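# Move the long cardboard box from desk to far-aisle shelf

## Task

Pick up the long cardboard box that sits on the desk and set it down on a shelf at the far end of the aisle (either side is fine). It must rest directly on the shelf surface, not on top of a carton, and no part of it may overhang the shelf's front edge. The robot must not tip over or finish leaning. The box has to stay put by itself at the end; if only the robot's grip or contact keeps it there, the goal is not met.

## Robot and tools

Robot: a Hello Robot Stretch 4 with a single arm. It has an omni-wheel base, a lift sliding on a mast, an arm that telescopes forward, a three-joint wrist (yaw, pitch, roll) and a two-finger gripper. Cameras: head_camera, head_left_camera, head_right_camera (fisheye) and wrist_camera. The robot stands about 1.6 m tall; its base rim lies within 0.23 m of the base origin. A loose object may occasionally get a brief external nudge.

Frames: the base frame sits on the floor below the base centre, with x forward, y left and z up. hand_pose is the pinch point between the fingers, 0.015 m short of the fingertips, expressed in the base frame; treat its printed value as approximate. With every wrist joint at zero the hand axes line up with the base axes. The odometry frame is wherever the base frame was when the scene began. base_odometry comes from wheel counts only, so slipping shows up as travel. Heading runs from -3.142 to 3.142 and is positive to the left.

execute_actions(actions, cameras): actions holds either zero actions or exactly one. An empty list simply reports state and images. An action may contain "base", "joints", or both, plus optional "pace" and "contact_limits". Alternatively it is {"end_of_arm": "enable_torque"} on its own, which wakes any wrist or gripper motor that switched off and makes it hold its current spot.

The base takes exactly one relative command, counted from the base position in the most recent state report:
- translate_m: straight-line drive, -2 to 2 m, forward is positive.
- strafe_m: sideways drive, -2 to 2 m, left is positive.
- rotate_rad: turn in place, -3.2 to 3.2 rad, counter-clockwise (left) is positive.

"joints" is one object keyed by joint name. Every value is an absolute target, not an offset:
- lift_m: 0 to 1.2, tolerance ±0.004.
- arm_m: extension, 0 to 0.55, ±0.004.
- wrist_yaw_rad: -1.134 to 4.276, ±0.02. 0 faces forward, positive turns left, 3.14 is folded back; above 3.4 the arm may get in the way.
- wrist_pitch_rad: -1.117 to 4.259, ±0.05. 0 is level, 1.57 points straight down.
- wrist_roll_rad: -1.117 to 4.259, ±0.02. At 0 the fingers are level; positive rolls clockwise as seen from behind the gripper.
- gripper_m: finger gap, 0 to 0.08, ±0.002.

A joint target outside its range is clipped to the limit and the result says so. An unknown key or any other bad value rejects the whole call and nothing moves. All motions in an action start at once but may finish at different times. One action lasts at most 15 s. A joint or the base that you leave out may still be driving toward its previous target.

pace: "slow", "default", "fast" or "max". Base speed is 0.1, 0.3, 0.4 or 0.6 m/s and turning is 1, 2, 3 or 4 rad/s respectively. When lift_m is above 0.2 at the start of a base move, these speeds drop further, down to 0.3 m/s and 1 rad/s at lift_m 1.2.

contact_limits: {"arm_m": x}, where x runs from 0 (gentlest) to 0.75 (firmest) and defaults to 0.5. It sets how much force the arm may use before it halts.

cameras: a list of names, or "all". Null or omitted also means all; [] means none. The "pictures" line gives the order of the returned images.

wait(seconds 0 to 10) lets the scene run with no new command. zoom_image(camera, region [x0,y0,x1,y1] in pixels, at most 504x504) enlarges part of that camera's latest image. read_manual only returns licence texts. finished_scene(scene) ends scene 1 or 2 after the last command has settled, reports success and brings up the next task; it cannot be undone.

Reading results: base_status and joint_status report how each motion ended. "done" for the base only means the wheels turned the commanded amount. "off_target" means it stopped short and may still be pushing. "contact_stop_at_<key>" means it ran into something; the lift, arm or wheels then go slack, so a slack lift can sag under a load and a slack base can roll. "limit_stop_at_<name>" marks a built-in limit. "limit_stop_at_tilt" means the lean exceeds 6 degrees and the base and joints ignore commands. "limit_stop_at_own_body" is a self-collision stop; it is more likely with pitch below -0.2 combined with roll below -0.4 or above 4. "torque_fault" means a wrist or gripper motor has gone limp and needs enable_torque. on_its_own lists anything you did not command, and "held at" there shows a target, not the actual position. If one call reports a stop, the remaining calls in that reply are skipped.

lidar_m gives 12 sectors of 30 degrees each: the 1st points ahead, the rest go counter-clockwise (4th left, 7th behind, 10th right). "-" means nothing seen or something closer than 0.25 m. Tabletops show up; glass and thin legs may not. wrist_depth_mm is a 7x7 grid of depths from 100 to 2000 mm, starting top-left. turned_by_wheels and turned_by_imu differing by more than about 0.1 rad means slip or a collision. base_tilt is in degrees, with forward and right positive. motor_effort is a percentage with the peak in brackets; each reading carries a small fixed bias plus noise. A loaded level gripper pushes the wrist_pitch effort away from 0.

Gripping: command gripper_m smaller than the object's width. Once the fingers touch, they aim only a little past that point. A held object usually shows as "off_target" with the reading above the command. If gripper effort stays more than about 50 from 0, the motor faults and may drop the object.

Avoid: driving or turning with more than 1 kg held and arm_m above 0.2, especially at fast paces, since the robot may tip. Avoid strong steady pushes or pulls, a high gripper while forcing, drops, slams and hard hits. A level gripper holding more than about 2.7 kg faults the wrist. A useful opening step is to unfold with lift_m 0.4 and wrist_yaw_rad 0 in a single action. Open the gripper and pull back so the box rests on its own before finishing.

Each tool is called after "Call:" as name(argument=value, ...), one argument or row to a line, values as JSON.

## Session

Call:
execute_actions(
  actions=[],
)

Scene clock: 0.00 s.
base_odometry: x=+0.000 y=+0.000 heading=+0.000 (m, m, rad; odometry frame)
turned_by_wheels: +0.000 (rad since the last result)
turned_by_imu: +0.000 (rad since the last result)
base_tilt: forward=+0.4 right=-1.0 (deg)
lidar_m: 1.59 0.74 0.69 0.94 0.98 2.18 2.26 1.45 1.37 1.43 1.61 1.52
base_status: not commanded
joint_positions: lift_m=+0.243 arm_m=+0.002 wrist_yaw_rad=+3.212 wrist_pitch_rad=+0.006 wrist_roll_rad=-0.002 gripper_m=+0.040
joint_status: not commanded
motor_effort: lift_m=+21 arm_m=+0 wrist_yaw_rad=+1 wrist_pitch_rad=-8 wrist_roll_rad=+1 gripper_m=-1 wheel_0=+0 wheel_1=+0 wheel_2=+1 (%)
hand_pose: x=-0.0457 y=+0.0721 z=+0.4199 quat_wxyz=(-0.035, -0.003, -0.001, +0.999) (m; base frame)
wrist_depth_mm: - - 140 - - - 1756 / - - 139 - - - 1808 / - 106 139 - - - 1863 / - 123 141 - - - 1808 / 185 - - - - - 1756 / 195 1537 1618 1576 155 1430 1397 / 193 1025 - 1098 - - 1060
pictures: head_camera, head_left_camera, head_right_camera, wrist_camera
Images, in order (width x height): head_camera 420x560, head_left_camera 420x672, head_right_camera 420x672, wrist_camera 616x392.

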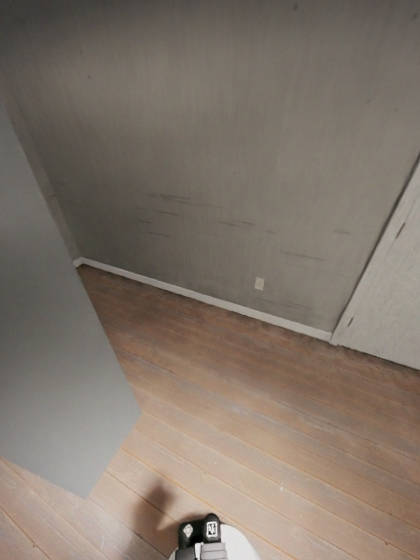

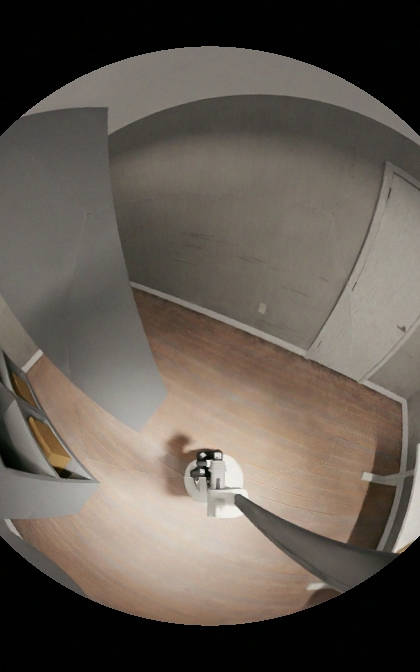

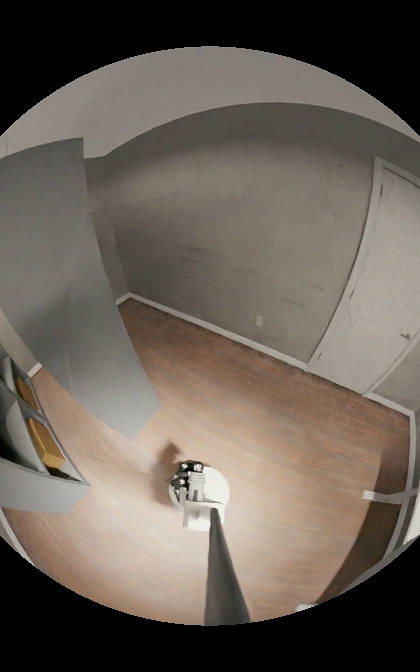

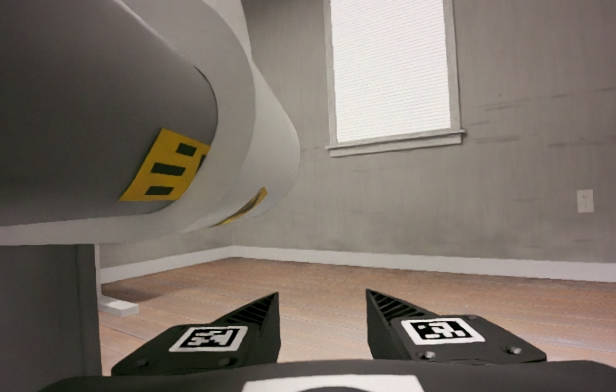

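Call:
execute_actions(
  actions=[
    {"base": {"rotate_rad": -1.9}, "joints": {"lift_m": 0.4, "wrist_yaw_rad": 0}},
  ],
)

Scene clock: 2.70 s.
base_odometry: x=+0.000 y=+0.000 heading=-1.900 (m, m, rad; odometry frame)
turned_by_wheels: -1.900 (rad since the last result)
turned_by_imu: -1.875 (rad since the last result)
base_tilt: forward=+0.4 right=-1.1 (deg)
lidar_m: 1.35 1.84 1.56 1.52 1.73 0.68 0.69 0.93 1.26 2.18 2.42 1.37
base_status: done
joint_positions: lift_m=+0.400 arm_m=+0.002 wrist_yaw_rad=+0.000 wrist_pitch_rad=+0.006 wrist_roll_rad=-0.002 gripper_m=+0.040
joint_status: all done
motor_effort: lift_m=+24(26) arm_m=-1(0) wrist_yaw_rad=-1(6) wrist_pitch_rad=-7(8) wrist_roll_rad=+1(1) gripper_m=+1(1) wheel_0=+1(7) wheel_1=+1(7) wheel_2=+1(9) (%)
hand_pose: x=+0.3854 y=-0.0873 z=+0.5766 quat_wxyz=(+1.000, -0.001, +0.003, +0.000) (m; base frame)
wrist_depth_mm: 1756 - - 1921 1863 1756 1708 / 1808 - - 1983 1808 1756 1708 / 1808 - - 1921 1863 1808 1756 / 1756 - - 1921 1863 1756 1661 / 1756 - - 1921 1863 1756 1708 / 1708 - - 1921 155 1756 1537 / 1397 1499 - 1430 - - 1308
pictures: head_camera, head_left_camera, head_right_camera, wrist_camera
Images, in order (width x height): head_camera 420x560, head_left_camera 420x672, head_right_camera 420x672, wrist_camera 616x392.

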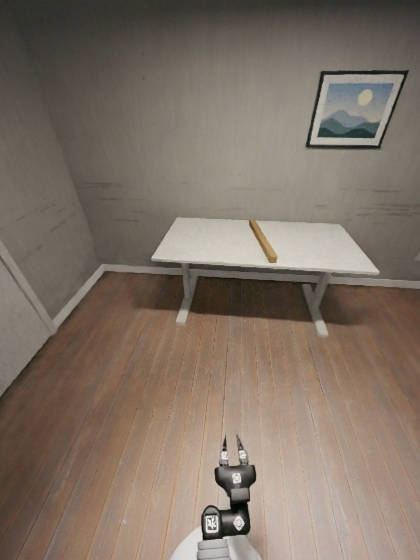

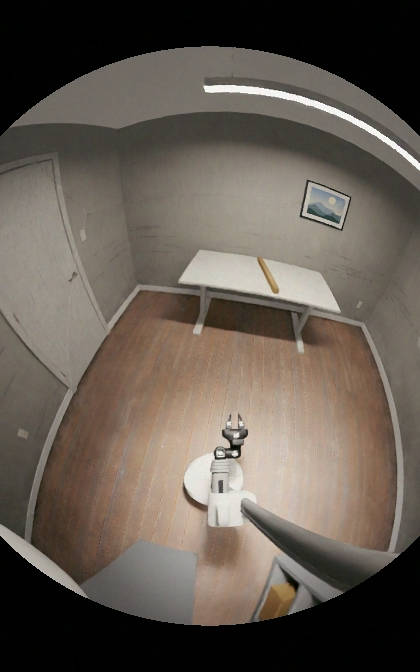

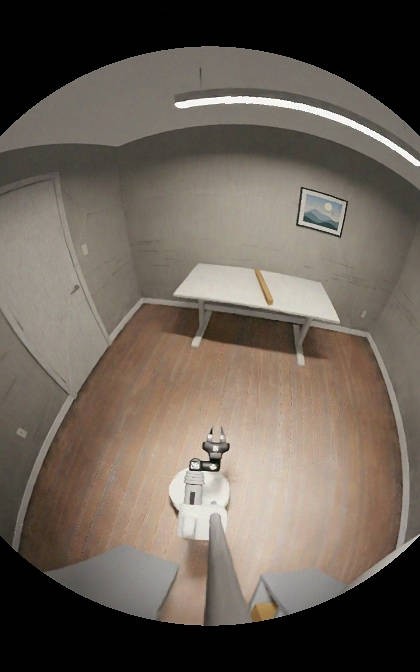

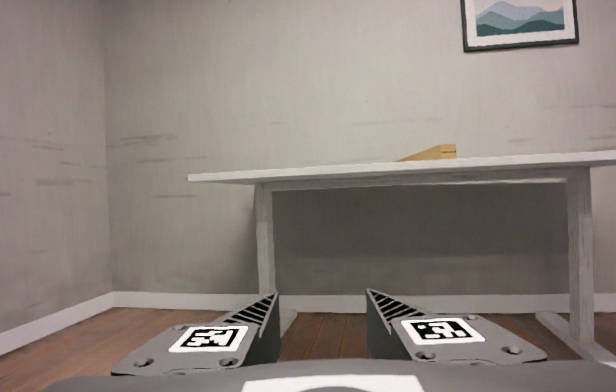

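Call:
zoom_image(
  camera="head_camera",
  region=[140, 190, 400, 350],
)

Region (140, 190, 400, 350) of head_camera's 420x560 image, scaled by 1.938, with more detail than that image has; it fills the top 310 rows of this view, and the rest is white.

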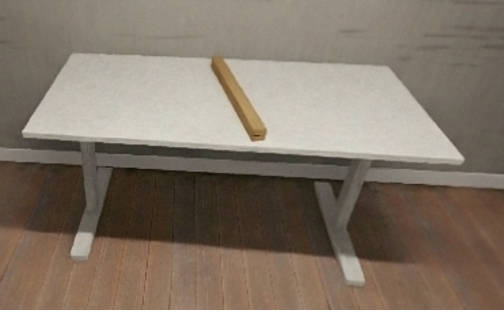

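Call:
execute_actions(
  actions=[
    {"base": {"translate_m": 0.85}, "joints": {"lift_m": 0.92, "wrist_pitch_rad": 1.57, "gripper_m": 0.08}, "pace": "fast"},
  ],
  cameras=["head_camera"],
)

Call:
execute_actions(
  actions=[
    {"base": {"strafe_m": -0.33}, "pace": "fast"},
  ],
  cameras=["head_camera", "wrist_camera"],
)

Scene clock: 8.67 s.
base_odometry: x=-0.275 y=-0.804 heading=-1.900 (m, m, rad; odometry frame)
turned_by_wheels: +0.000 (rad since the last result)
turned_by_imu: -0.003 (rad since the last result)
base_tilt: forward=+0.7 right=-1.1 (deg)
lidar_m: 0.51 0.60 1.35 1.38 1.54 1.56 1.54 1.75 2.33 2.30 0.66 0.51
base_status: done
joint_positions: lift_m=+0.920 arm_m=+0.002 wrist_yaw_rad=+0.000 wrist_pitch_rad=+1.570 wrist_roll_rad=-0.002 gripper_m=+0.080
joint_status: all done
motor_effort: lift_m=+23(30) arm_m=+0(0) wrist_yaw_rad=+1(1) wrist_pitch_rad=+0(7) wrist_roll_rad=-1(0) gripper_m=+2(1) wheel_0=-1(5) wheel_1=-1(4) wheel_2=+1(10) (%)
hand_pose: x=+0.1728 y=-0.0874 z=+0.8853 quat_wxyz=(+0.707, -0.001, +0.707, +0.001) (m; base frame)
wrist_depth_mm: 1042 1060 1042 1025 1025 1025 1025 / 1042 1060 1042 1042 1025 1025 1008 / 1042 1042 1042 1025 1025 1025 1008 / 1060 1025 1042 1025 1025 1025 1025 / 1042 1042 820 820 1025 1025 1008 / 1060 1025 809 831 1008 1008 1008 / 1042 - 138 820 1025 - -
pictures: head_camera
Images, in order (width x height): head_camera 420x560.

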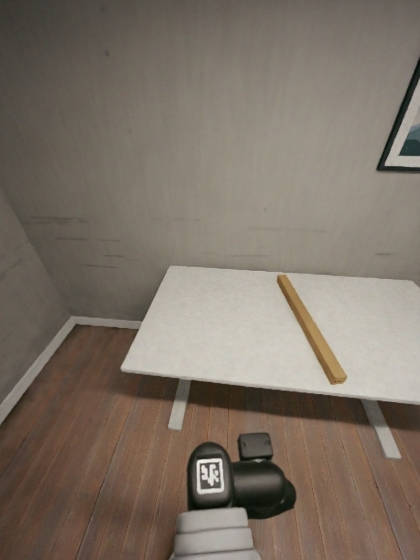

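Scene clock: 10.83 s.
base_odometry: x=-0.587 y=-0.698 heading=-1.900 (m, m, rad; odometry frame)
turned_by_wheels: +0.000 (rad since the last result)
turned_by_imu: -0.001 (rad since the last result)
base_tilt: forward=+0.3 right=-1.1 (deg)
lidar_m: 0.46 0.51 0.87 1.70 1.94 1.60 1.65 1.76 1.98 1.96 0.58 0.46
base_status: done
joint_positions: lift_m=+0.920 arm_m=+0.002 wrist_yaw_rad=+0.000 wrist_pitch_rad=+1.570 wrist_roll_rad=-0.002 gripper_m=+0.080
joint_status: not commanded
motor_effort: lift_m=+23(23) arm_m=+0(0) wrist_yaw_rad=+1(0) wrist_pitch_rad=+0(1) wrist_roll_rad=-1(1) gripper_m=+3(3) wheel_0=-2(9) wheel_1=+1(9) wheel_2=+0(2) (%)
hand_pose: x=+0.1728 y=-0.0874 z=+0.8853 quat_wxyz=(+0.707, -0.001, +0.707, +0.001) (m; base frame)
wrist_depth_mm: 1042 1042 1060 1042 1025 1008 1008 / 1060 1042 1042 1042 1042 1025 1008 / 1060 1042 1025 1025 1025 1025 1025 / 1060 1060 1060 1042 1042 1008 1025 / 1060 1025 831 820 1025 1008 1008 / 1060 1025 831 820 1025 1025 1008 / 1042 - 138 809 1008 - -
pictures: head_camera, wrist_camera
Images, in order (width x height): head_camera 420x560, wrist_camera 616x392.

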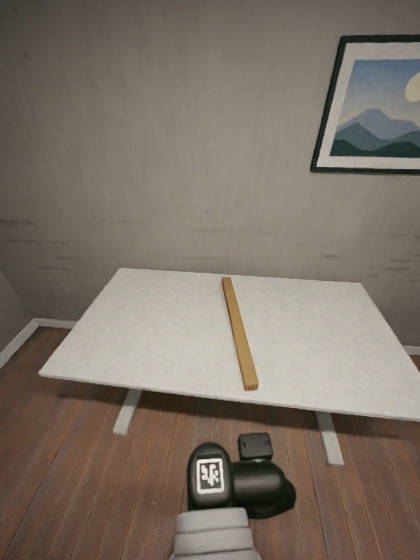

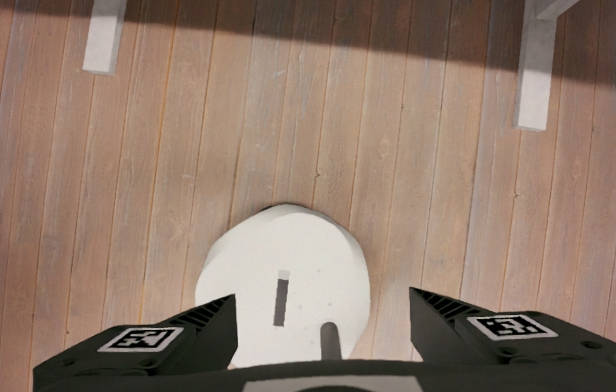

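Call:
zoom_image(
  camera="head_camera",
  region=[170, 260, 320, 410],
)

Region (170, 260, 320, 410) of head_camera's 420x560 image, scaled by 3.360, with more detail than that image has.

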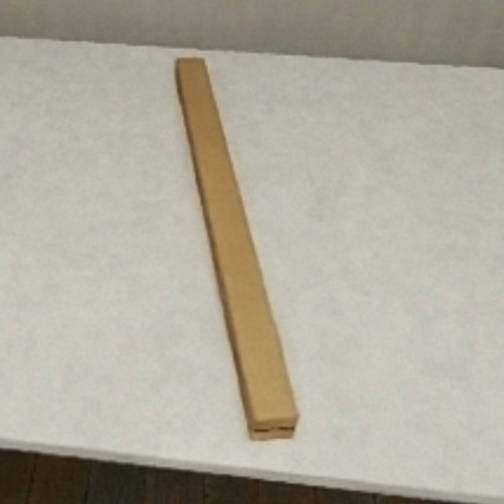

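Call:
execute_actions(
  actions=[
    {"base": {"translate_m": 0.2}, "joints": {"arm_m": 0.43, "wrist_roll_rad": -0.086}, "pace": "fast"},
  ],
  cameras=["head_camera", "wrist_camera"],
)

Scene clock: 14.53 s.
base_odometry: x=-0.652 y=-0.887 heading=-1.900 (m, m, rad; odometry frame)
turned_by_wheels: +0.000 (rad since the last result)
turned_by_imu: -0.001 (rad since the last result)
base_tilt: forward=+0.4 right=-1.0 (deg)
lidar_m: 0.26 0.30 0.49 1.63 1.90 1.80 1.82 2.02 2.02 0.67 0.34 0.29
base_status: done
joint_positions: lift_m=+0.920 arm_m=+0.429 wrist_yaw_rad=+0.000 wrist_pitch_rad=+1.570 wrist_roll_rad=-0.086 gripper_m=+0.080
joint_status: all done
motor_effort: lift_m=+23(23) arm_m=+8(8) wrist_yaw_rad=-1(1) wrist_pitch_rad=+1(0) wrist_roll_rad=+1(3) gripper_m=+2(1) wheel_0=-1(4) wheel_1=+0(4) wheel_2=+1(10) (%)
hand_pose: x=+0.5998 y=-0.0874 z=+0.8853 quat_wxyz=(+0.707, -0.031, +0.706, +0.031) (m; base frame)
wrist_depth_mm: 322 320 319 317 266 312 310 / 322 320 319 317 265 314 310 / 322 322 319 317 264 312 310 / 322 320 317 315 265 310 312 / 322 320 317 314 265 310 309 / 322 320 319 315 265 310 310 / 322 - 138 314 264 - -
pictures: head_camera, wrist_camera
Images, in order (width x height): head_camera 420x560, wrist_camera 616x392.

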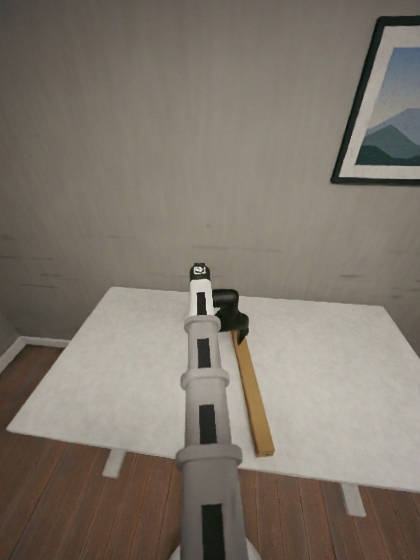

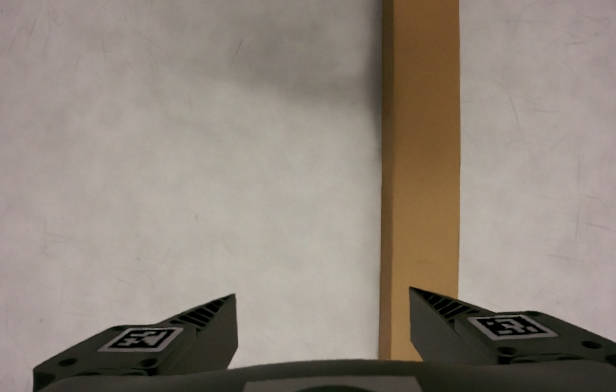

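Call:
execute_actions(
  actions=[
    {"base": {"strafe_m": -0.077}, "joints": {"lift_m": 0.85}},
  ],
  cameras=["wrist_camera"],
)

Scene clock: 16.60 s.
base_odometry: x=-0.724 y=-0.862 heading=-1.900 (m, m, rad; odometry frame)
turned_by_wheels: +0.000 (rad since the last result)
turned_by_imu: +0.000 (rad since the last result)
base_tilt: forward=+0.3 right=-1.2 (deg)
lidar_m: 0.25 0.31 0.48 1.71 1.97 1.83 1.85 2.02 1.95 0.63 0.30 0.26
base_status: done
joint_positions: lift_m=+0.850 arm_m=+0.429 wrist_yaw_rad=+0.000 wrist_pitch_rad=+1.570 wrist_roll_rad=-0.086 gripper_m=+0.080
joint_status: all done
motor_effort: lift_m=+16(23) arm_m=+7(7) wrist_yaw_rad=+0(0) wrist_pitch_rad=+0(0) wrist_roll_rad=+0(0) gripper_m=+1(2) wheel_0=-2(7) wheel_1=+0(9) wheel_2=-1(1) (%)
hand_pose: x=+0.5998 y=-0.0874 z=+0.8159 quat_wxyz=(+0.707, -0.030, +0.706, +0.030) (m; base frame)
wrist_depth_mm: 251 250 249 197 246 244 243 / 252 250 248 197 245 243 242 / 251 250 249 196 246 244 243 / 252 249 248 197 245 244 242 / 252 250 247 196 246 243 242 / 251 250 248 196 245 243 243 / 252 - 138 196 244 - -
pictures: wrist_camera
Images, in order (width x height): wrist_camera 616x392.

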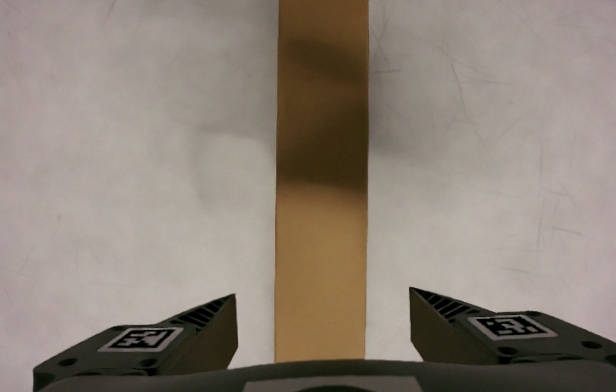

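Call:
execute_actions(
  actions=[
    {"joints": {"lift_m": 0.782}},
  ],
  cameras=["wrist_camera"],
)

Call:
execute_actions(
  actions=[
    {"joints": {"gripper_m": 0.03}},
  ],
  cameras=["wrist_camera"],
)

Scene clock: 18.13 s.
base_odometry: x=-0.724 y=-0.862 heading=-1.900 (m, m, rad; odometry frame)
turned_by_wheels: +0.000 (rad since the last result)
turned_by_imu: +0.000 (rad since the last result)
base_tilt: forward=+0.3 right=-1.1 (deg)
lidar_m: 0.25 0.27 0.49 1.72 1.97 1.82 1.86 2.00 1.95 0.64 0.33 0.26
base_status: not commanded
joint_positions: lift_m=+0.782 arm_m=+0.429 wrist_yaw_rad=+0.000 wrist_pitch_rad=+1.570 wrist_roll_rad=-0.086 gripper_m=+0.080
joint_status: all done
motor_effort: lift_m=+16(17) arm_m=+7(7) wrist_yaw_rad=+0(0) wrist_pitch_rad=+0(2) wrist_roll_rad=+1(0) gripper_m=+2(3) wheel_0=-2(2) wheel_1=+0(0) wheel_2=-1(1) (%)
hand_pose: x=+0.5998 y=-0.0874 z=+0.7479 quat_wxyz=(+0.707, -0.030, +0.706, +0.030) (m; base frame)
wrist_depth_mm: 182 182 180 129 178 177 176 / 182 181 180 129 178 177 176 / 182 181 180 129 177 177 176 / 182 181 180 129 178 177 176 / 182 181 180 129 178 177 176 / 182 181 160 129 134 176 176 / 182 - 129 129 132 - -
pictures: wrist_camera
Images, in order (width x height): wrist_camera 616x392.

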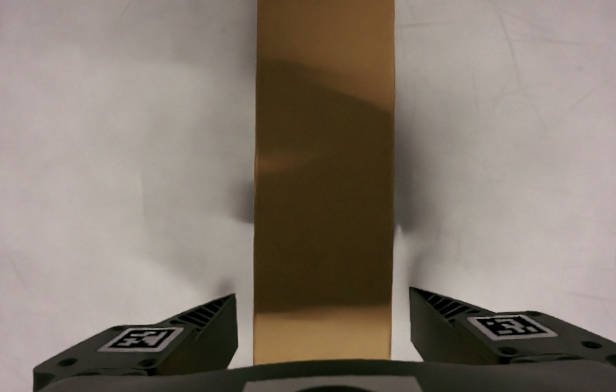

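Scene clock: 19.20 s.
base_odometry: x=-0.724 y=-0.862 heading=-1.900 (m, m, rad; odometry frame)
turned_by_wheels: +0.000 (rad since the last result)
turned_by_imu: +0.000 (rad since the last result)
base_tilt: forward=+0.3 right=-1.0 (deg)
lidar_m: 0.26 0.30 0.50 1.73 1.97 1.81 1.86 2.04 1.95 0.63 0.32 0.26
base_status: not commanded
joint_positions: lift_m=+0.782 arm_m=+0.429 wrist_yaw_rad=+0.000 wrist_pitch_rad=+1.570 wrist_roll_rad=-0.086 gripper_m=+0.049
joint_status: gripper_m off_target (ended at +0.049, target +0.030)
on_its_own: gripper_m is held at +0.044, not at your +0.030, by its contact guard: the fingers met something
motor_effort: lift_m=+16(16) arm_m=+7(7) wrist_yaw_rad=+0(0) wrist_pitch_rad=+1(0) wrist_roll_rad=-1(1) gripper_m=-37(36) wheel_0=-2(2) wheel_1=+0(0) wheel_2=-1(1) (%)
hand_pose: x=+0.5998 y=-0.0874 z=+0.7479 quat_wxyz=(+0.707, -0.030, +0.706, +0.030) (m; base frame)
wrist_depth_mm: 182 182 180 129 178 177 176 / 182 182 180 129 177 177 176 / 182 181 180 129 177 177 176 / 182 181 180 129 177 177 176 / 182 181 180 129 178 177 176 / 182 181 179 129 129 177 176 / 182 181 113 129 128 - -
pictures: wrist_camera
Images, in order (width x height): wrist_camera 616x392.

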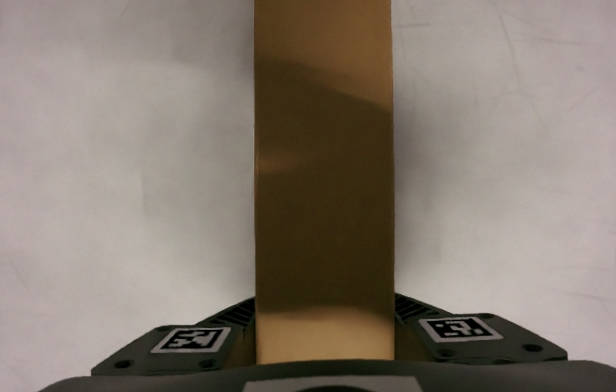

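Call:
execute_actions(
  actions=[
    {"joints": {"lift_m": 0.84}},
  ],
  cameras=["head_camera", "wrist_camera"],
)

Scene clock: 20.57 s.
base_odometry: x=-0.724 y=-0.862 heading=-1.900 (m, m, rad; odometry frame)
turned_by_wheels: +0.000 (rad since the last result)
turned_by_imu: +0.000 (rad since the last result)
base_tilt: forward=+0.4 right=-1.1 (deg)
lidar_m: 0.25 0.30 0.49 1.69 1.96 1.83 1.85 2.04 1.96 0.62 0.32 0.25
base_status: not commanded
joint_positions: lift_m=+0.840 arm_m=+0.429 wrist_yaw_rad=+0.000 wrist_pitch_rad=+1.570 wrist_roll_rad=-0.086 gripper_m=+0.049
joint_status: all done
on_its_own: gripper_m is held at +0.044, not at your +0.030, by its contact guard: the fingers met something
motor_effort: lift_m=+25(26) arm_m=+8(8) wrist_yaw_rad=+1(0) wrist_pitch_rad=-1(2) wrist_roll_rad=+2(0) gripper_m=-35(36) wheel_0=-2(2) wheel_1=+0(0) wheel_2=-1(1) (%)
hand_pose: x=+0.5998 y=-0.0874 z=+0.8052 quat_wxyz=(+0.707, -0.030, +0.706, +0.030) (m; base frame)
wrist_depth_mm: 241 239 237 129 234 233 232 / 241 239 237 129 234 234 233 / 241 239 237 129 234 233 233 / 240 238 236 129 235 233 231 / 240 239 237 129 234 233 232 / 239 238 236 129 128 233 232 / 239 238 113 129 128 - -
pictures: head_camera, wrist_camera
Images, in order (width x height): head_camera 420x560, wrist_camera 616x392.

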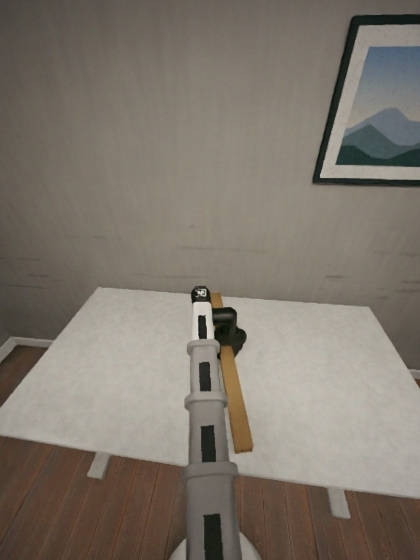

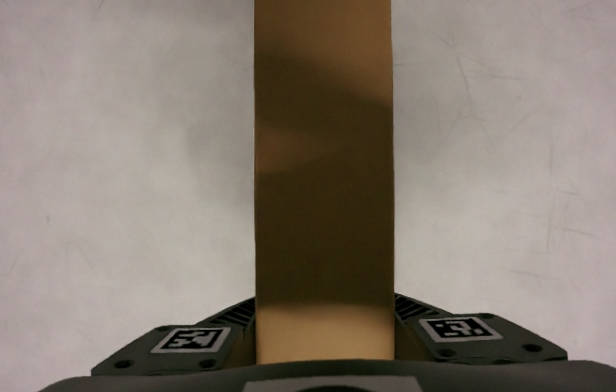

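Call:
execute_actions(
  actions=[
    {"base": {"translate_m": -0.6}, "joints": {"arm_m": 0.0, "wrist_roll_rad": 1.57}},
  ],
  cameras=["head_camera"],
)

Call:
execute_actions(
  actions=[
    {"base": {"rotate_rad": 3.04}},
  ],
)

Scene clock: 25.20 s.
base_odometry: x=-0.530 y=-0.294 heading=-1.901 (m, m, rad; odometry frame)
turned_by_wheels: +0.000 (rad since the last result)
turned_by_imu: +0.002 (rad since the last result)
base_tilt: forward=+0.3 right=-1.2 (deg)
lidar_m: 0.84 0.25 0.25 1.85 2.10 1.26 1.25 1.36 1.86 1.83 0.25 0.83
base_status: done
joint_positions: lift_m=+0.840 arm_m=+0.003 wrist_yaw_rad=+0.000 wrist_pitch_rad=+1.570 wrist_roll_rad=+1.570 gripper_m=+0.049
joint_status: all done
joint sent to its limit — the command would take arm_m past its lower limit, so that joint was sent only as far as its limit.
on_its_own: gripper_m is held at +0.044, not at your +0.030, by its contact guard: the fingers met something
motor_effort: lift_m=+24(25) arm_m=-7(7) wrist_yaw_rad=+0(1) wrist_pitch_rad=-1(1) wrist_roll_rad=+1(6) gripper_m=-36(37) wheel_0=-1(6) wheel_1=-1(3) wheel_2=-2(9) (%)
hand_pose: x=+0.1740 y=-0.0874 z=+0.8052 quat_wxyz=(+0.500, +0.500, +0.500, -0.500) (m; base frame)
wrist_depth_mm: 946 960 946 129 960 931 946 / 976 991 960 129 946 946 931 / 960 976 960 129 931 946 917 / 960 976 960 129 741 732 931 / 946 976 960 129 741 732 931 / 960 946 960 129 128 732 917 / 976 960 113 129 128 - -
pictures: head_camera
Images, in order (width x height): head_camera 420x560.

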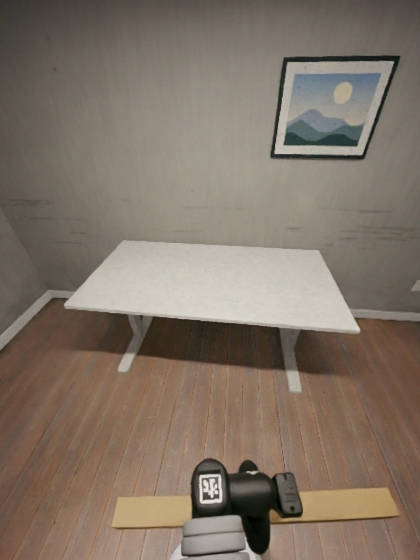

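Scene clock: 28.00 s.
base_odometry: x=-0.530 y=-0.294 heading=+1.140 (m, m, rad; odometry frame)
turned_by_wheels: +3.040 (rad since the last result)
turned_by_imu: +3.002 (rad since the last result)
base_tilt: forward=+0.3 right=-1.2 (deg)
lidar_m: 1.24 0.25 0.25 1.83 1.93 0.86 0.83 0.94 1.90 1.83 0.25 1.25
base_status: done
joint_positions: lift_m=+0.840 arm_m=+0.003 wrist_yaw_rad=+0.000 wrist_pitch_rad=+1.570 wrist_roll_rad=+1.570 gripper_m=+0.049
joint_status: not commanded
on_its_own: gripper_m is held at +0.044, not at your +0.030, by its contact guard: the fingers met something
motor_effort: lift_m=+24(24) arm_m=-7(7) wrist_yaw_rad=+1(1) wrist_pitch_rad=+1(0) wrist_roll_rad=+3(1) gripper_m=-36(35) wheel_0=+0(10) wheel_1=-1(6) wheel_2=+2(7) (%)
hand_pose: x=+0.1741 y=-0.0874 z=+0.8052 quat_wxyz=(+0.501, +0.500, +0.500, -0.499) (m; base frame)
wrist_depth_mm: 960 960 960 129 946 946 931 / 976 976 960 129 931 946 931 / 976 960 960 129 931 946 946 / 976 960 976 129 741 741 931 / 976 976 946 129 732 732 917 / 960 960 946 129 128 732 946 / 976 960 113 129 128 - -
pictures: head_camera, head_left_camera, head_right_camera, wrist_camera
Images, in order (width x height): head_camera 420x560, head_left_camera 420x672, head_right_camera 420x672, wrist_camera 616x392.

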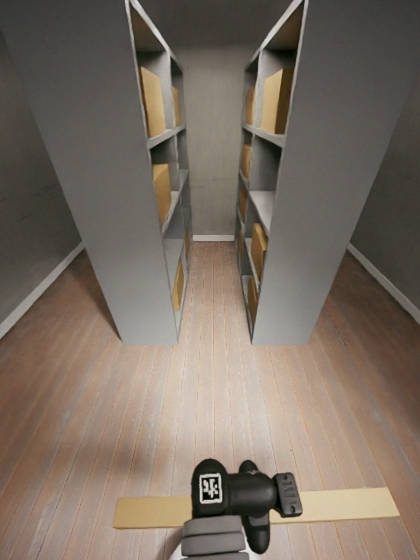

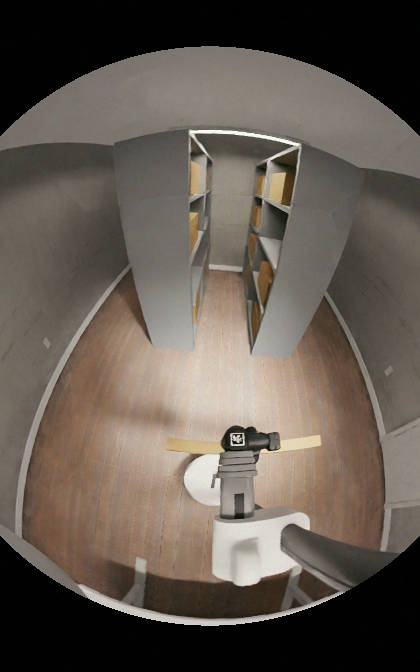

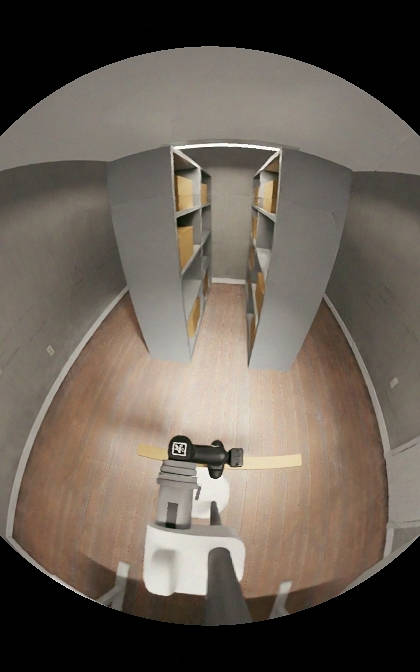

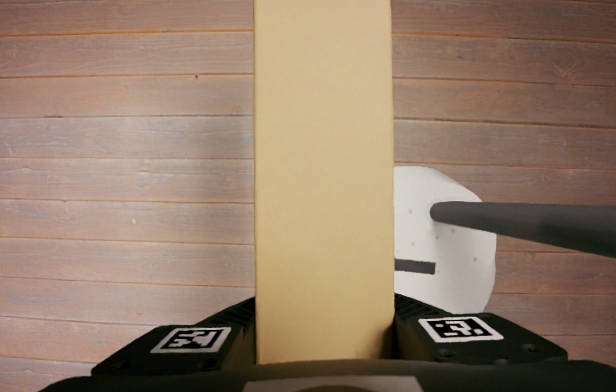

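Call:
zoom_image(
  camera="head_camera",
  region=[110, 0, 330, 360],
)

Region (110, 0, 330, 360) of head_camera's 420x560 image, scaled by 1.400, with more detail than that image has.

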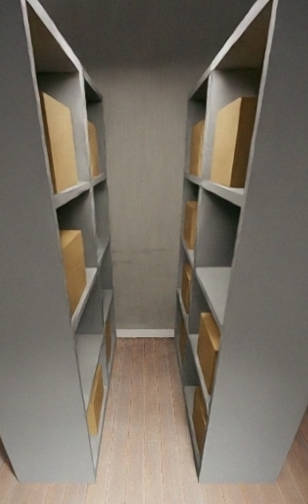

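Call:
zoom_image(
  camera="head_camera",
  region=[150, 60, 280, 300],
)

Region (150, 60, 280, 300) of head_camera's 420x560 image, scaled by 2.100, with more detail than that image has; it fills the left 273 columns of this view, and the rest is white.

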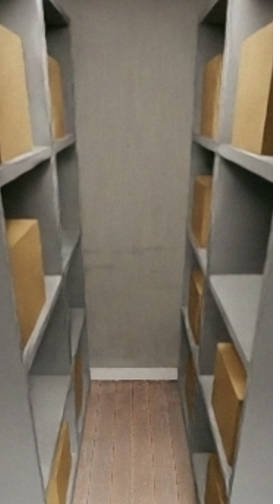

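Call:
execute_actions(
  actions=[
    {"base": {"translate_m": 0.65}, "pace": "fast"},
  ],
  cameras=["head_camera", "wrist_camera"],
)

Scene clock: 32.83 s.
base_odometry: x=-0.259 y=+0.296 heading=+1.140 (m, m, rad; odometry frame)
turned_by_wheels: +0.000 (rad since the last result)
turned_by_imu: -0.002 (rad since the last result)
base_tilt: forward=+0.3 right=-1.0 (deg)
lidar_m: 0.76 0.25 0.25 1.79 1.91 1.51 1.49 1.63 1.99 1.92 0.25 0.67
base_status: done
joint_positions: lift_m=+0.840 arm_m=+0.003 wrist_yaw_rad=+0.000 wrist_pitch_rad=+1.570 wrist_roll_rad=+1.570 gripper_m=+0.049
joint_status: not commanded
on_its_own: gripper_m is held at +0.044, not at your +0.030, by its contact guard: the fingers met something
motor_effort: lift_m=+24(24) arm_m=-7(7) wrist_yaw_rad=-1(1) wrist_pitch_rad=+1(0) wrist_roll_rad=+1(1) gripper_m=-36(39) wheel_0=-1(5) wheel_1=-1(7) wheel_2=+2(12) (%)
hand_pose: x=+0.1740 y=-0.0874 z=+0.8052 quat_wxyz=(+0.501, +0.500, +0.500, -0.499) (m; base frame)
wrist_depth_mm: 559 759 946 129 946 931 946 / 820 891 960 129 946 931 946 / 960 960 946 129 946 946 931 / 991 960 960 129 732 741 931 / 976 960 960 129 732 723 931 / 960 976 960 129 128 732 946 / 891 891 113 129 128 - -
pictures: head_camera, wrist_camera
Images, in order (width x height): head_camera 420x560, wrist_camera 616x392.

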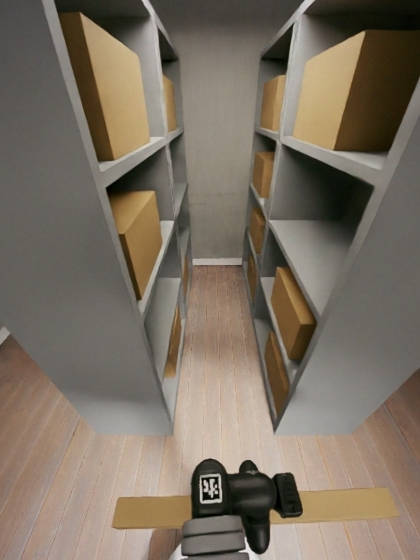

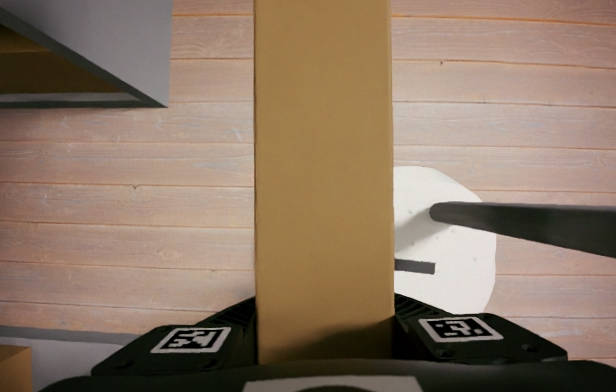

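Call:
zoom_image(
  camera="wrist_camera",
  region=[0, 90, 260, 350],
)

Region (0, 90, 260, 350) of wrist_camera's 616x392 image, scaled by 1.938.

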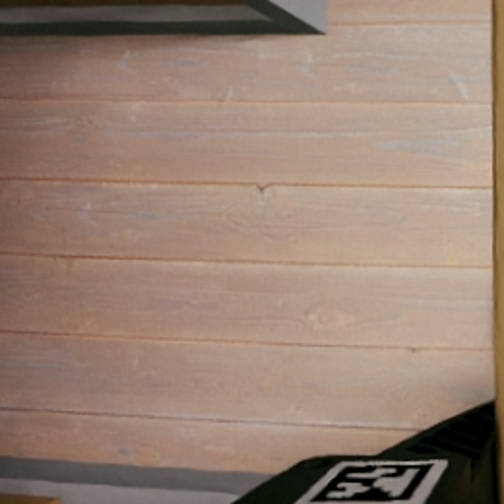

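Call:
execute_actions(
  actions=[
    {"base": {"rotate_rad": 1.535}},
  ],
  cameras=[],
)

Call:
execute_actions(
  actions=[
    {"base": {"translate_m": -0.075}},
  ],
  cameras=["head_right_camera", "wrist_camera"],
)

Scene clock: 36.67 s.
base_odometry: x=-0.259 y=+0.296 heading=+2.674 (m, m, rad; odometry frame)
turned_by_wheels: +1.535 (rad since the last result)
turned_by_imu: +1.515 (rad since the last result)
base_tilt: forward=+0.2 right=-1.1 (deg)
lidar_m: 1.81 0.25 0.25 1.49 1.57 1.95 1.93 0.80 0.68 0.84 0.25 0.85
base_status: done
joint_positions: lift_m=+0.840 arm_m=+0.003 wrist_yaw_rad=+0.000 wrist_pitch_rad=+1.570 wrist_roll_rad=+1.570 gripper_m=+0.049
joint_status: not commanded
on_its_own: gripper_m is held at +0.044, not at your +0.030, by its contact guard: the fingers met something
motor_effort: lift_m=+24(24) arm_m=-7(7) wrist_yaw_rad=+1(0) wrist_pitch_rad=+0(0) wrist_roll_rad=+2(2) gripper_m=-35(37) wheel_0=-2(8) wheel_1=+0(6) wheel_2=-1(7) (%)
hand_pose: x=+0.1740 y=-0.0874 z=+0.8052 quat_wxyz=(+0.501, +0.500, +0.500, -0.499) (m; base frame)
wrist_depth_mm: 960 946 931 129 946 946 917 / 960 960 960 129 960 946 946 / 960 960 946 129 931 931 946 / 960 960 960 129 732 741 946 / 976 960 960 129 723 741 946 / 976 960 960 129 129 732 931 / 960 946 113 129 128 - -
pictures: none
No camera images: the call's "cameras" was empty. Leave "cameras" out to get every camera's image.

Scene clock: 38.03 s.
base_odometry: x=-0.192 y=+0.262 heading=+2.674 (m, m, rad; odometry frame)
turned_by_wheels: +0.000 (rad since the last result)
turned_by_imu: +0.000 (rad since the last result)
base_tilt: forward=+0.3 right=-1.3 (deg)
lidar_m: 1.86 0.25 0.25 1.49 1.60 1.88 1.82 0.78 0.62 1.15 0.25 0.83
base_status: done
joint_positions: lift_m=+0.840 arm_m=+0.003 wrist_yaw_rad=+0.000 wrist_pitch_rad=+1.570 wrist_roll_rad=+1.570 gripper_m=+0.049
joint_status: not commanded
on_its_own: gripper_m is held at +0.044, not at your +0.030, by its contact guard: the fingers met something
motor_effort: lift_m=+24(24) arm_m=-7(7) wrist_yaw_rad=+0(1) wrist_pitch_rad=-1(0) wrist_roll_rad=+2(2) gripper_m=-37(35) wheel_0=-1(6) wheel_1=-1(1) wheel_2=-2(9) (%)
hand_pose: x=+0.1740 y=-0.0874 z=+0.8052 quat_wxyz=(+0.501, +0.500, +0.500, -0.499) (m; base frame)
wrist_depth_mm: 976 917 917 129 946 946 931 / 976 946 960 129 946 946 946 / 976 960 960 129 946 946 946 / 960 960 976 129 732 732 931 / 960 946 976 129 723 732 931 / 976 976 960 129 129 723 931 / 960 976 113 129 128 - -
pictures: head_right_camera, wrist_camera
Images, in order (width x height): head_right_camera 420x672, wrist_camera 616x392.

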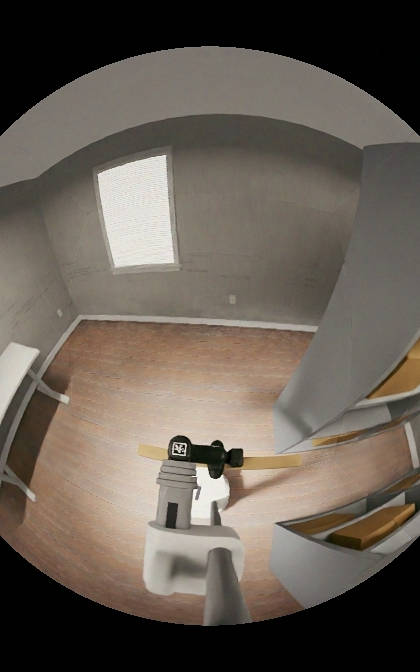

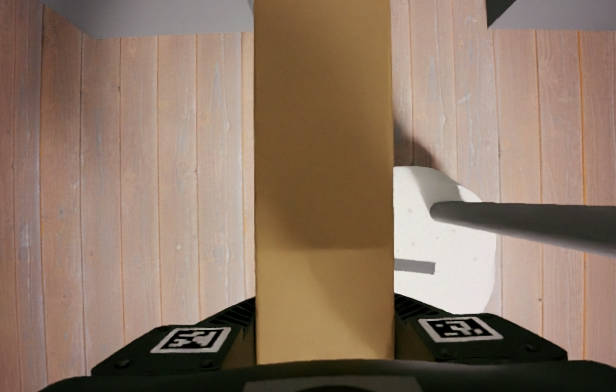

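Call:
execute_actions(
  actions=[
    {"base": {"strafe_m": -0.85}, "pace": "fast"},
  ],
  cameras=["head_camera", "head_right_camera", "wrist_camera"],
)

Scene clock: 42.00 s.
base_odometry: x=+0.192 y=+1.021 heading=+2.674 (m, m, rad; odometry frame)
turned_by_wheels: +0.000 (rad since the last result)
turned_by_imu: +0.000 (rad since the last result)
base_tilt: forward=+0.2 right=-1.2 (deg)
lidar_m: 0.25 0.25 0.25 2.34 2.53 0.32 0.28 0.34 0.47 1.03 0.25 0.26
base_status: done
joint_positions: lift_m=+0.840 arm_m=+0.003 wrist_yaw_rad=+0.000 wrist_pitch_rad=+1.570 wrist_roll_rad=+1.570 gripper_m=+0.049
joint_status: not commanded
on_its_own: gripper_m is held at +0.044, not at your +0.030, by its contact guard: the fingers met something
motor_effort: lift_m=+24(24) arm_m=-7(7) wrist_yaw_rad=+1(1) wrist_pitch_rad=+0(0) wrist_roll_rad=+2(1) gripper_m=-38(36) wheel_0=+1(9) wheel_1=+2(10) wheel_2=+0(1) (%)
hand_pose: x=+0.1740 y=-0.0874 z=+0.8052 quat_wxyz=(+0.501, +0.500, +0.500, -0.499) (m; base frame)
wrist_depth_mm: 433 430 430 129 946 931 866 / 433 427 430 129 946 931 854 / 430 430 427 129 946 946 854 / 427 427 424 129 732 732 707 / 427 427 430 129 732 732 715 / 427 427 424 129 128 723 750 / 430 427 113 129 128 - -
pictures: head_camera, head_right_camera, wrist_camera
Images, in order (width x height): head_camera 420x560, head_right_camera 420x672, wrist_camera 616x392.

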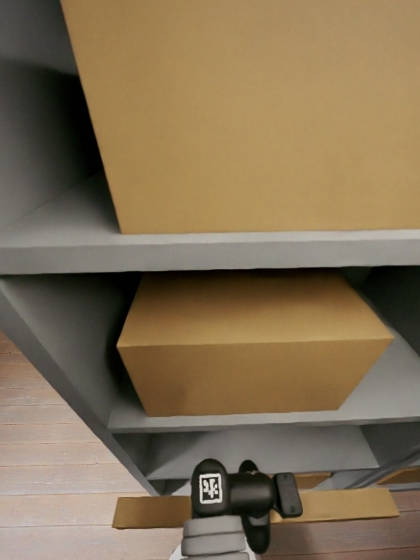

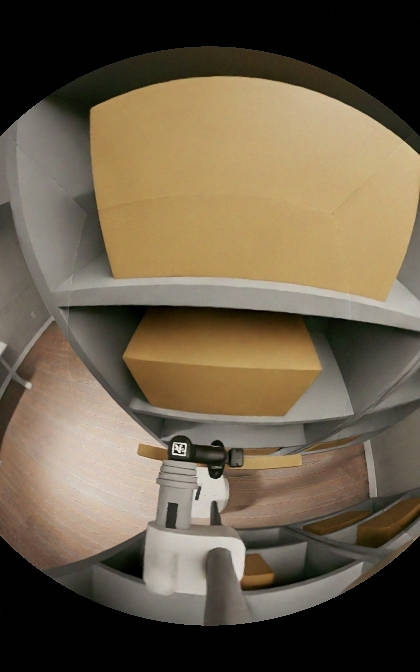

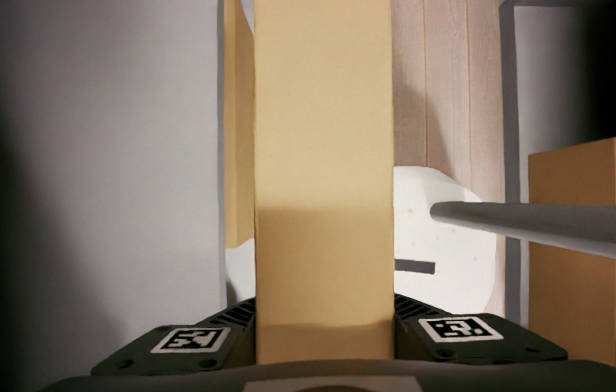

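Call:
execute_actions(
  actions=[
    {"base": {"translate_m": -0.025}},
  ],
  cameras=["wrist_camera"],
)

Call:
execute_actions(
  actions=[
    {"base": {"strafe_m": -0.55}, "pace": "fast"},
  ],
  cameras=["head_camera", "head_right_camera", "wrist_camera"],
)

Scene clock: 44.40 s.
base_odometry: x=+0.214 y=+1.010 heading=+2.674 (m, m, rad; odometry frame)
turned_by_wheels: +0.000 (rad since the last result)
turned_by_imu: +0.000 (rad since the last result)
base_tilt: forward=+0.4 right=-1.0 (deg)
lidar_m: 0.27 0.26 0.25 2.35 0.39 0.27 0.28 0.30 0.43 1.08 0.25 0.32
base_status: done
joint_positions: lift_m=+0.840 arm_m=+0.003 wrist_yaw_rad=+0.000 wrist_pitch_rad=+1.570 wrist_roll_rad=+1.570 gripper_m=+0.049
joint_status: not commanded
on_its_own: gripper_m is held at +0.044, not at your +0.030, by its contact guard: the fingers met something
motor_effort: lift_m=+24(24) arm_m=-7(6) wrist_yaw_rad=+1(1) wrist_pitch_rad=+0(1) wrist_roll_rad=+1(2) gripper_m=-38(36) wheel_0=+1(1) wheel_1=+1(6) wheel_2=+0(8) (%)
hand_pose: x=+0.1740 y=-0.0874 z=+0.8052 quat_wxyz=(+0.501, +0.500, +0.500, -0.499) (m; base frame)
wrist_depth_mm: 433 427 609 129 946 946 866 / 433 427 615 129 946 946 878 / 433 427 615 129 946 946 866 / 430 427 615 129 732 741 668 / 430 427 615 129 732 732 676 / 433 427 427 129 128 741 715 / 433 430 113 129 128 - -
pictures: wrist_camera
Images, in order (width x height): wrist_camera 616x392.

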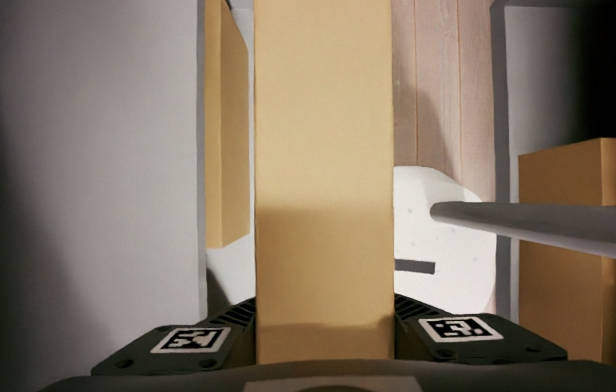

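Scene clock: 47.17 s.
base_odometry: x=+0.462 y=+1.501 heading=+2.674 (m, m, rad; odometry frame)
turned_by_wheels: +0.000 (rad since the last result)
turned_by_imu: +0.000 (rad since the last result)
base_tilt: forward=+0.2 right=-1.2 (deg)
lidar_m: 0.27 0.25 0.25 2.88 0.42 0.32 0.28 0.31 0.47 1.00 0.25 0.26
base_status: done
joint_positions: lift_m=+0.840 arm_m=+0.003 wrist_yaw_rad=+0.000 wrist_pitch_rad=+1.570 wrist_roll_rad=+1.570 gripper_m=+0.049
joint_status: not commanded
on_its_own: gripper_m is held at +0.044, not at your +0.030, by its contact guard: the fingers met something
motor_effort: lift_m=+24(24) arm_m=-6(6) wrist_yaw_rad=+1(1) wrist_pitch_rad=+0(0) wrist_roll_rad=+2(2) gripper_m=-34(36) wheel_0=-1(13) wheel_1=+1(7) wheel_2=+0(2) (%)
hand_pose: x=+0.1740 y=-0.0874 z=+0.8052 quat_wxyz=(+0.501, +0.500, +0.500, -0.499) (m; base frame)
wrist_depth_mm: 433 433 424 129 946 931 715 / 433 424 427 129 946 946 741 / 433 427 427 129 946 931 831 / 158 250 427 129 750 732 759 / 180 276 442 129 741 732 866 / 173 227 315 129 129 732 854 / 154 187 113 129 128 - -
pictures: head_camera, head_right_camera, wrist_camera
Images, in order (width x height): head_camera 420x560, head_right_camera 420x672, wrist_camera 616x392.

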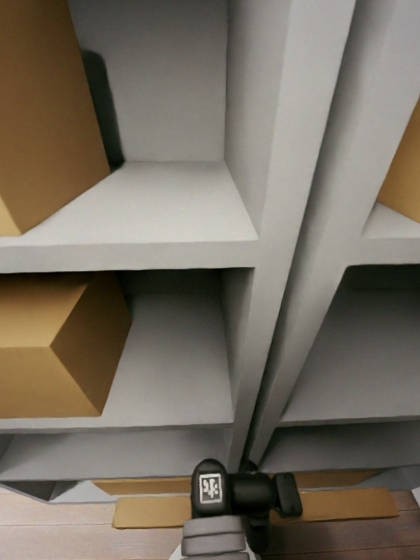

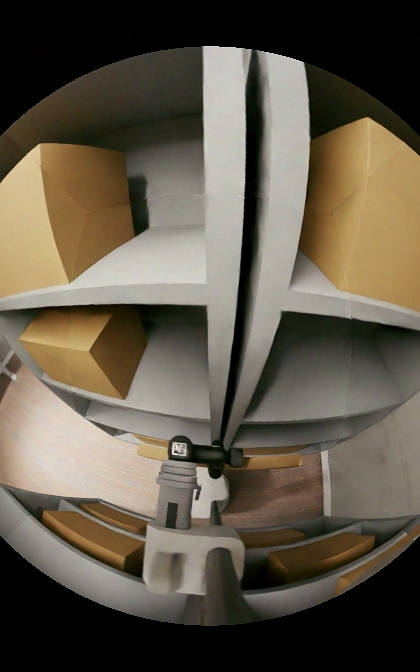

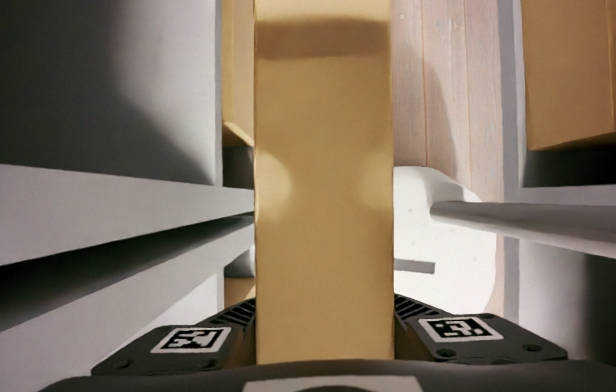

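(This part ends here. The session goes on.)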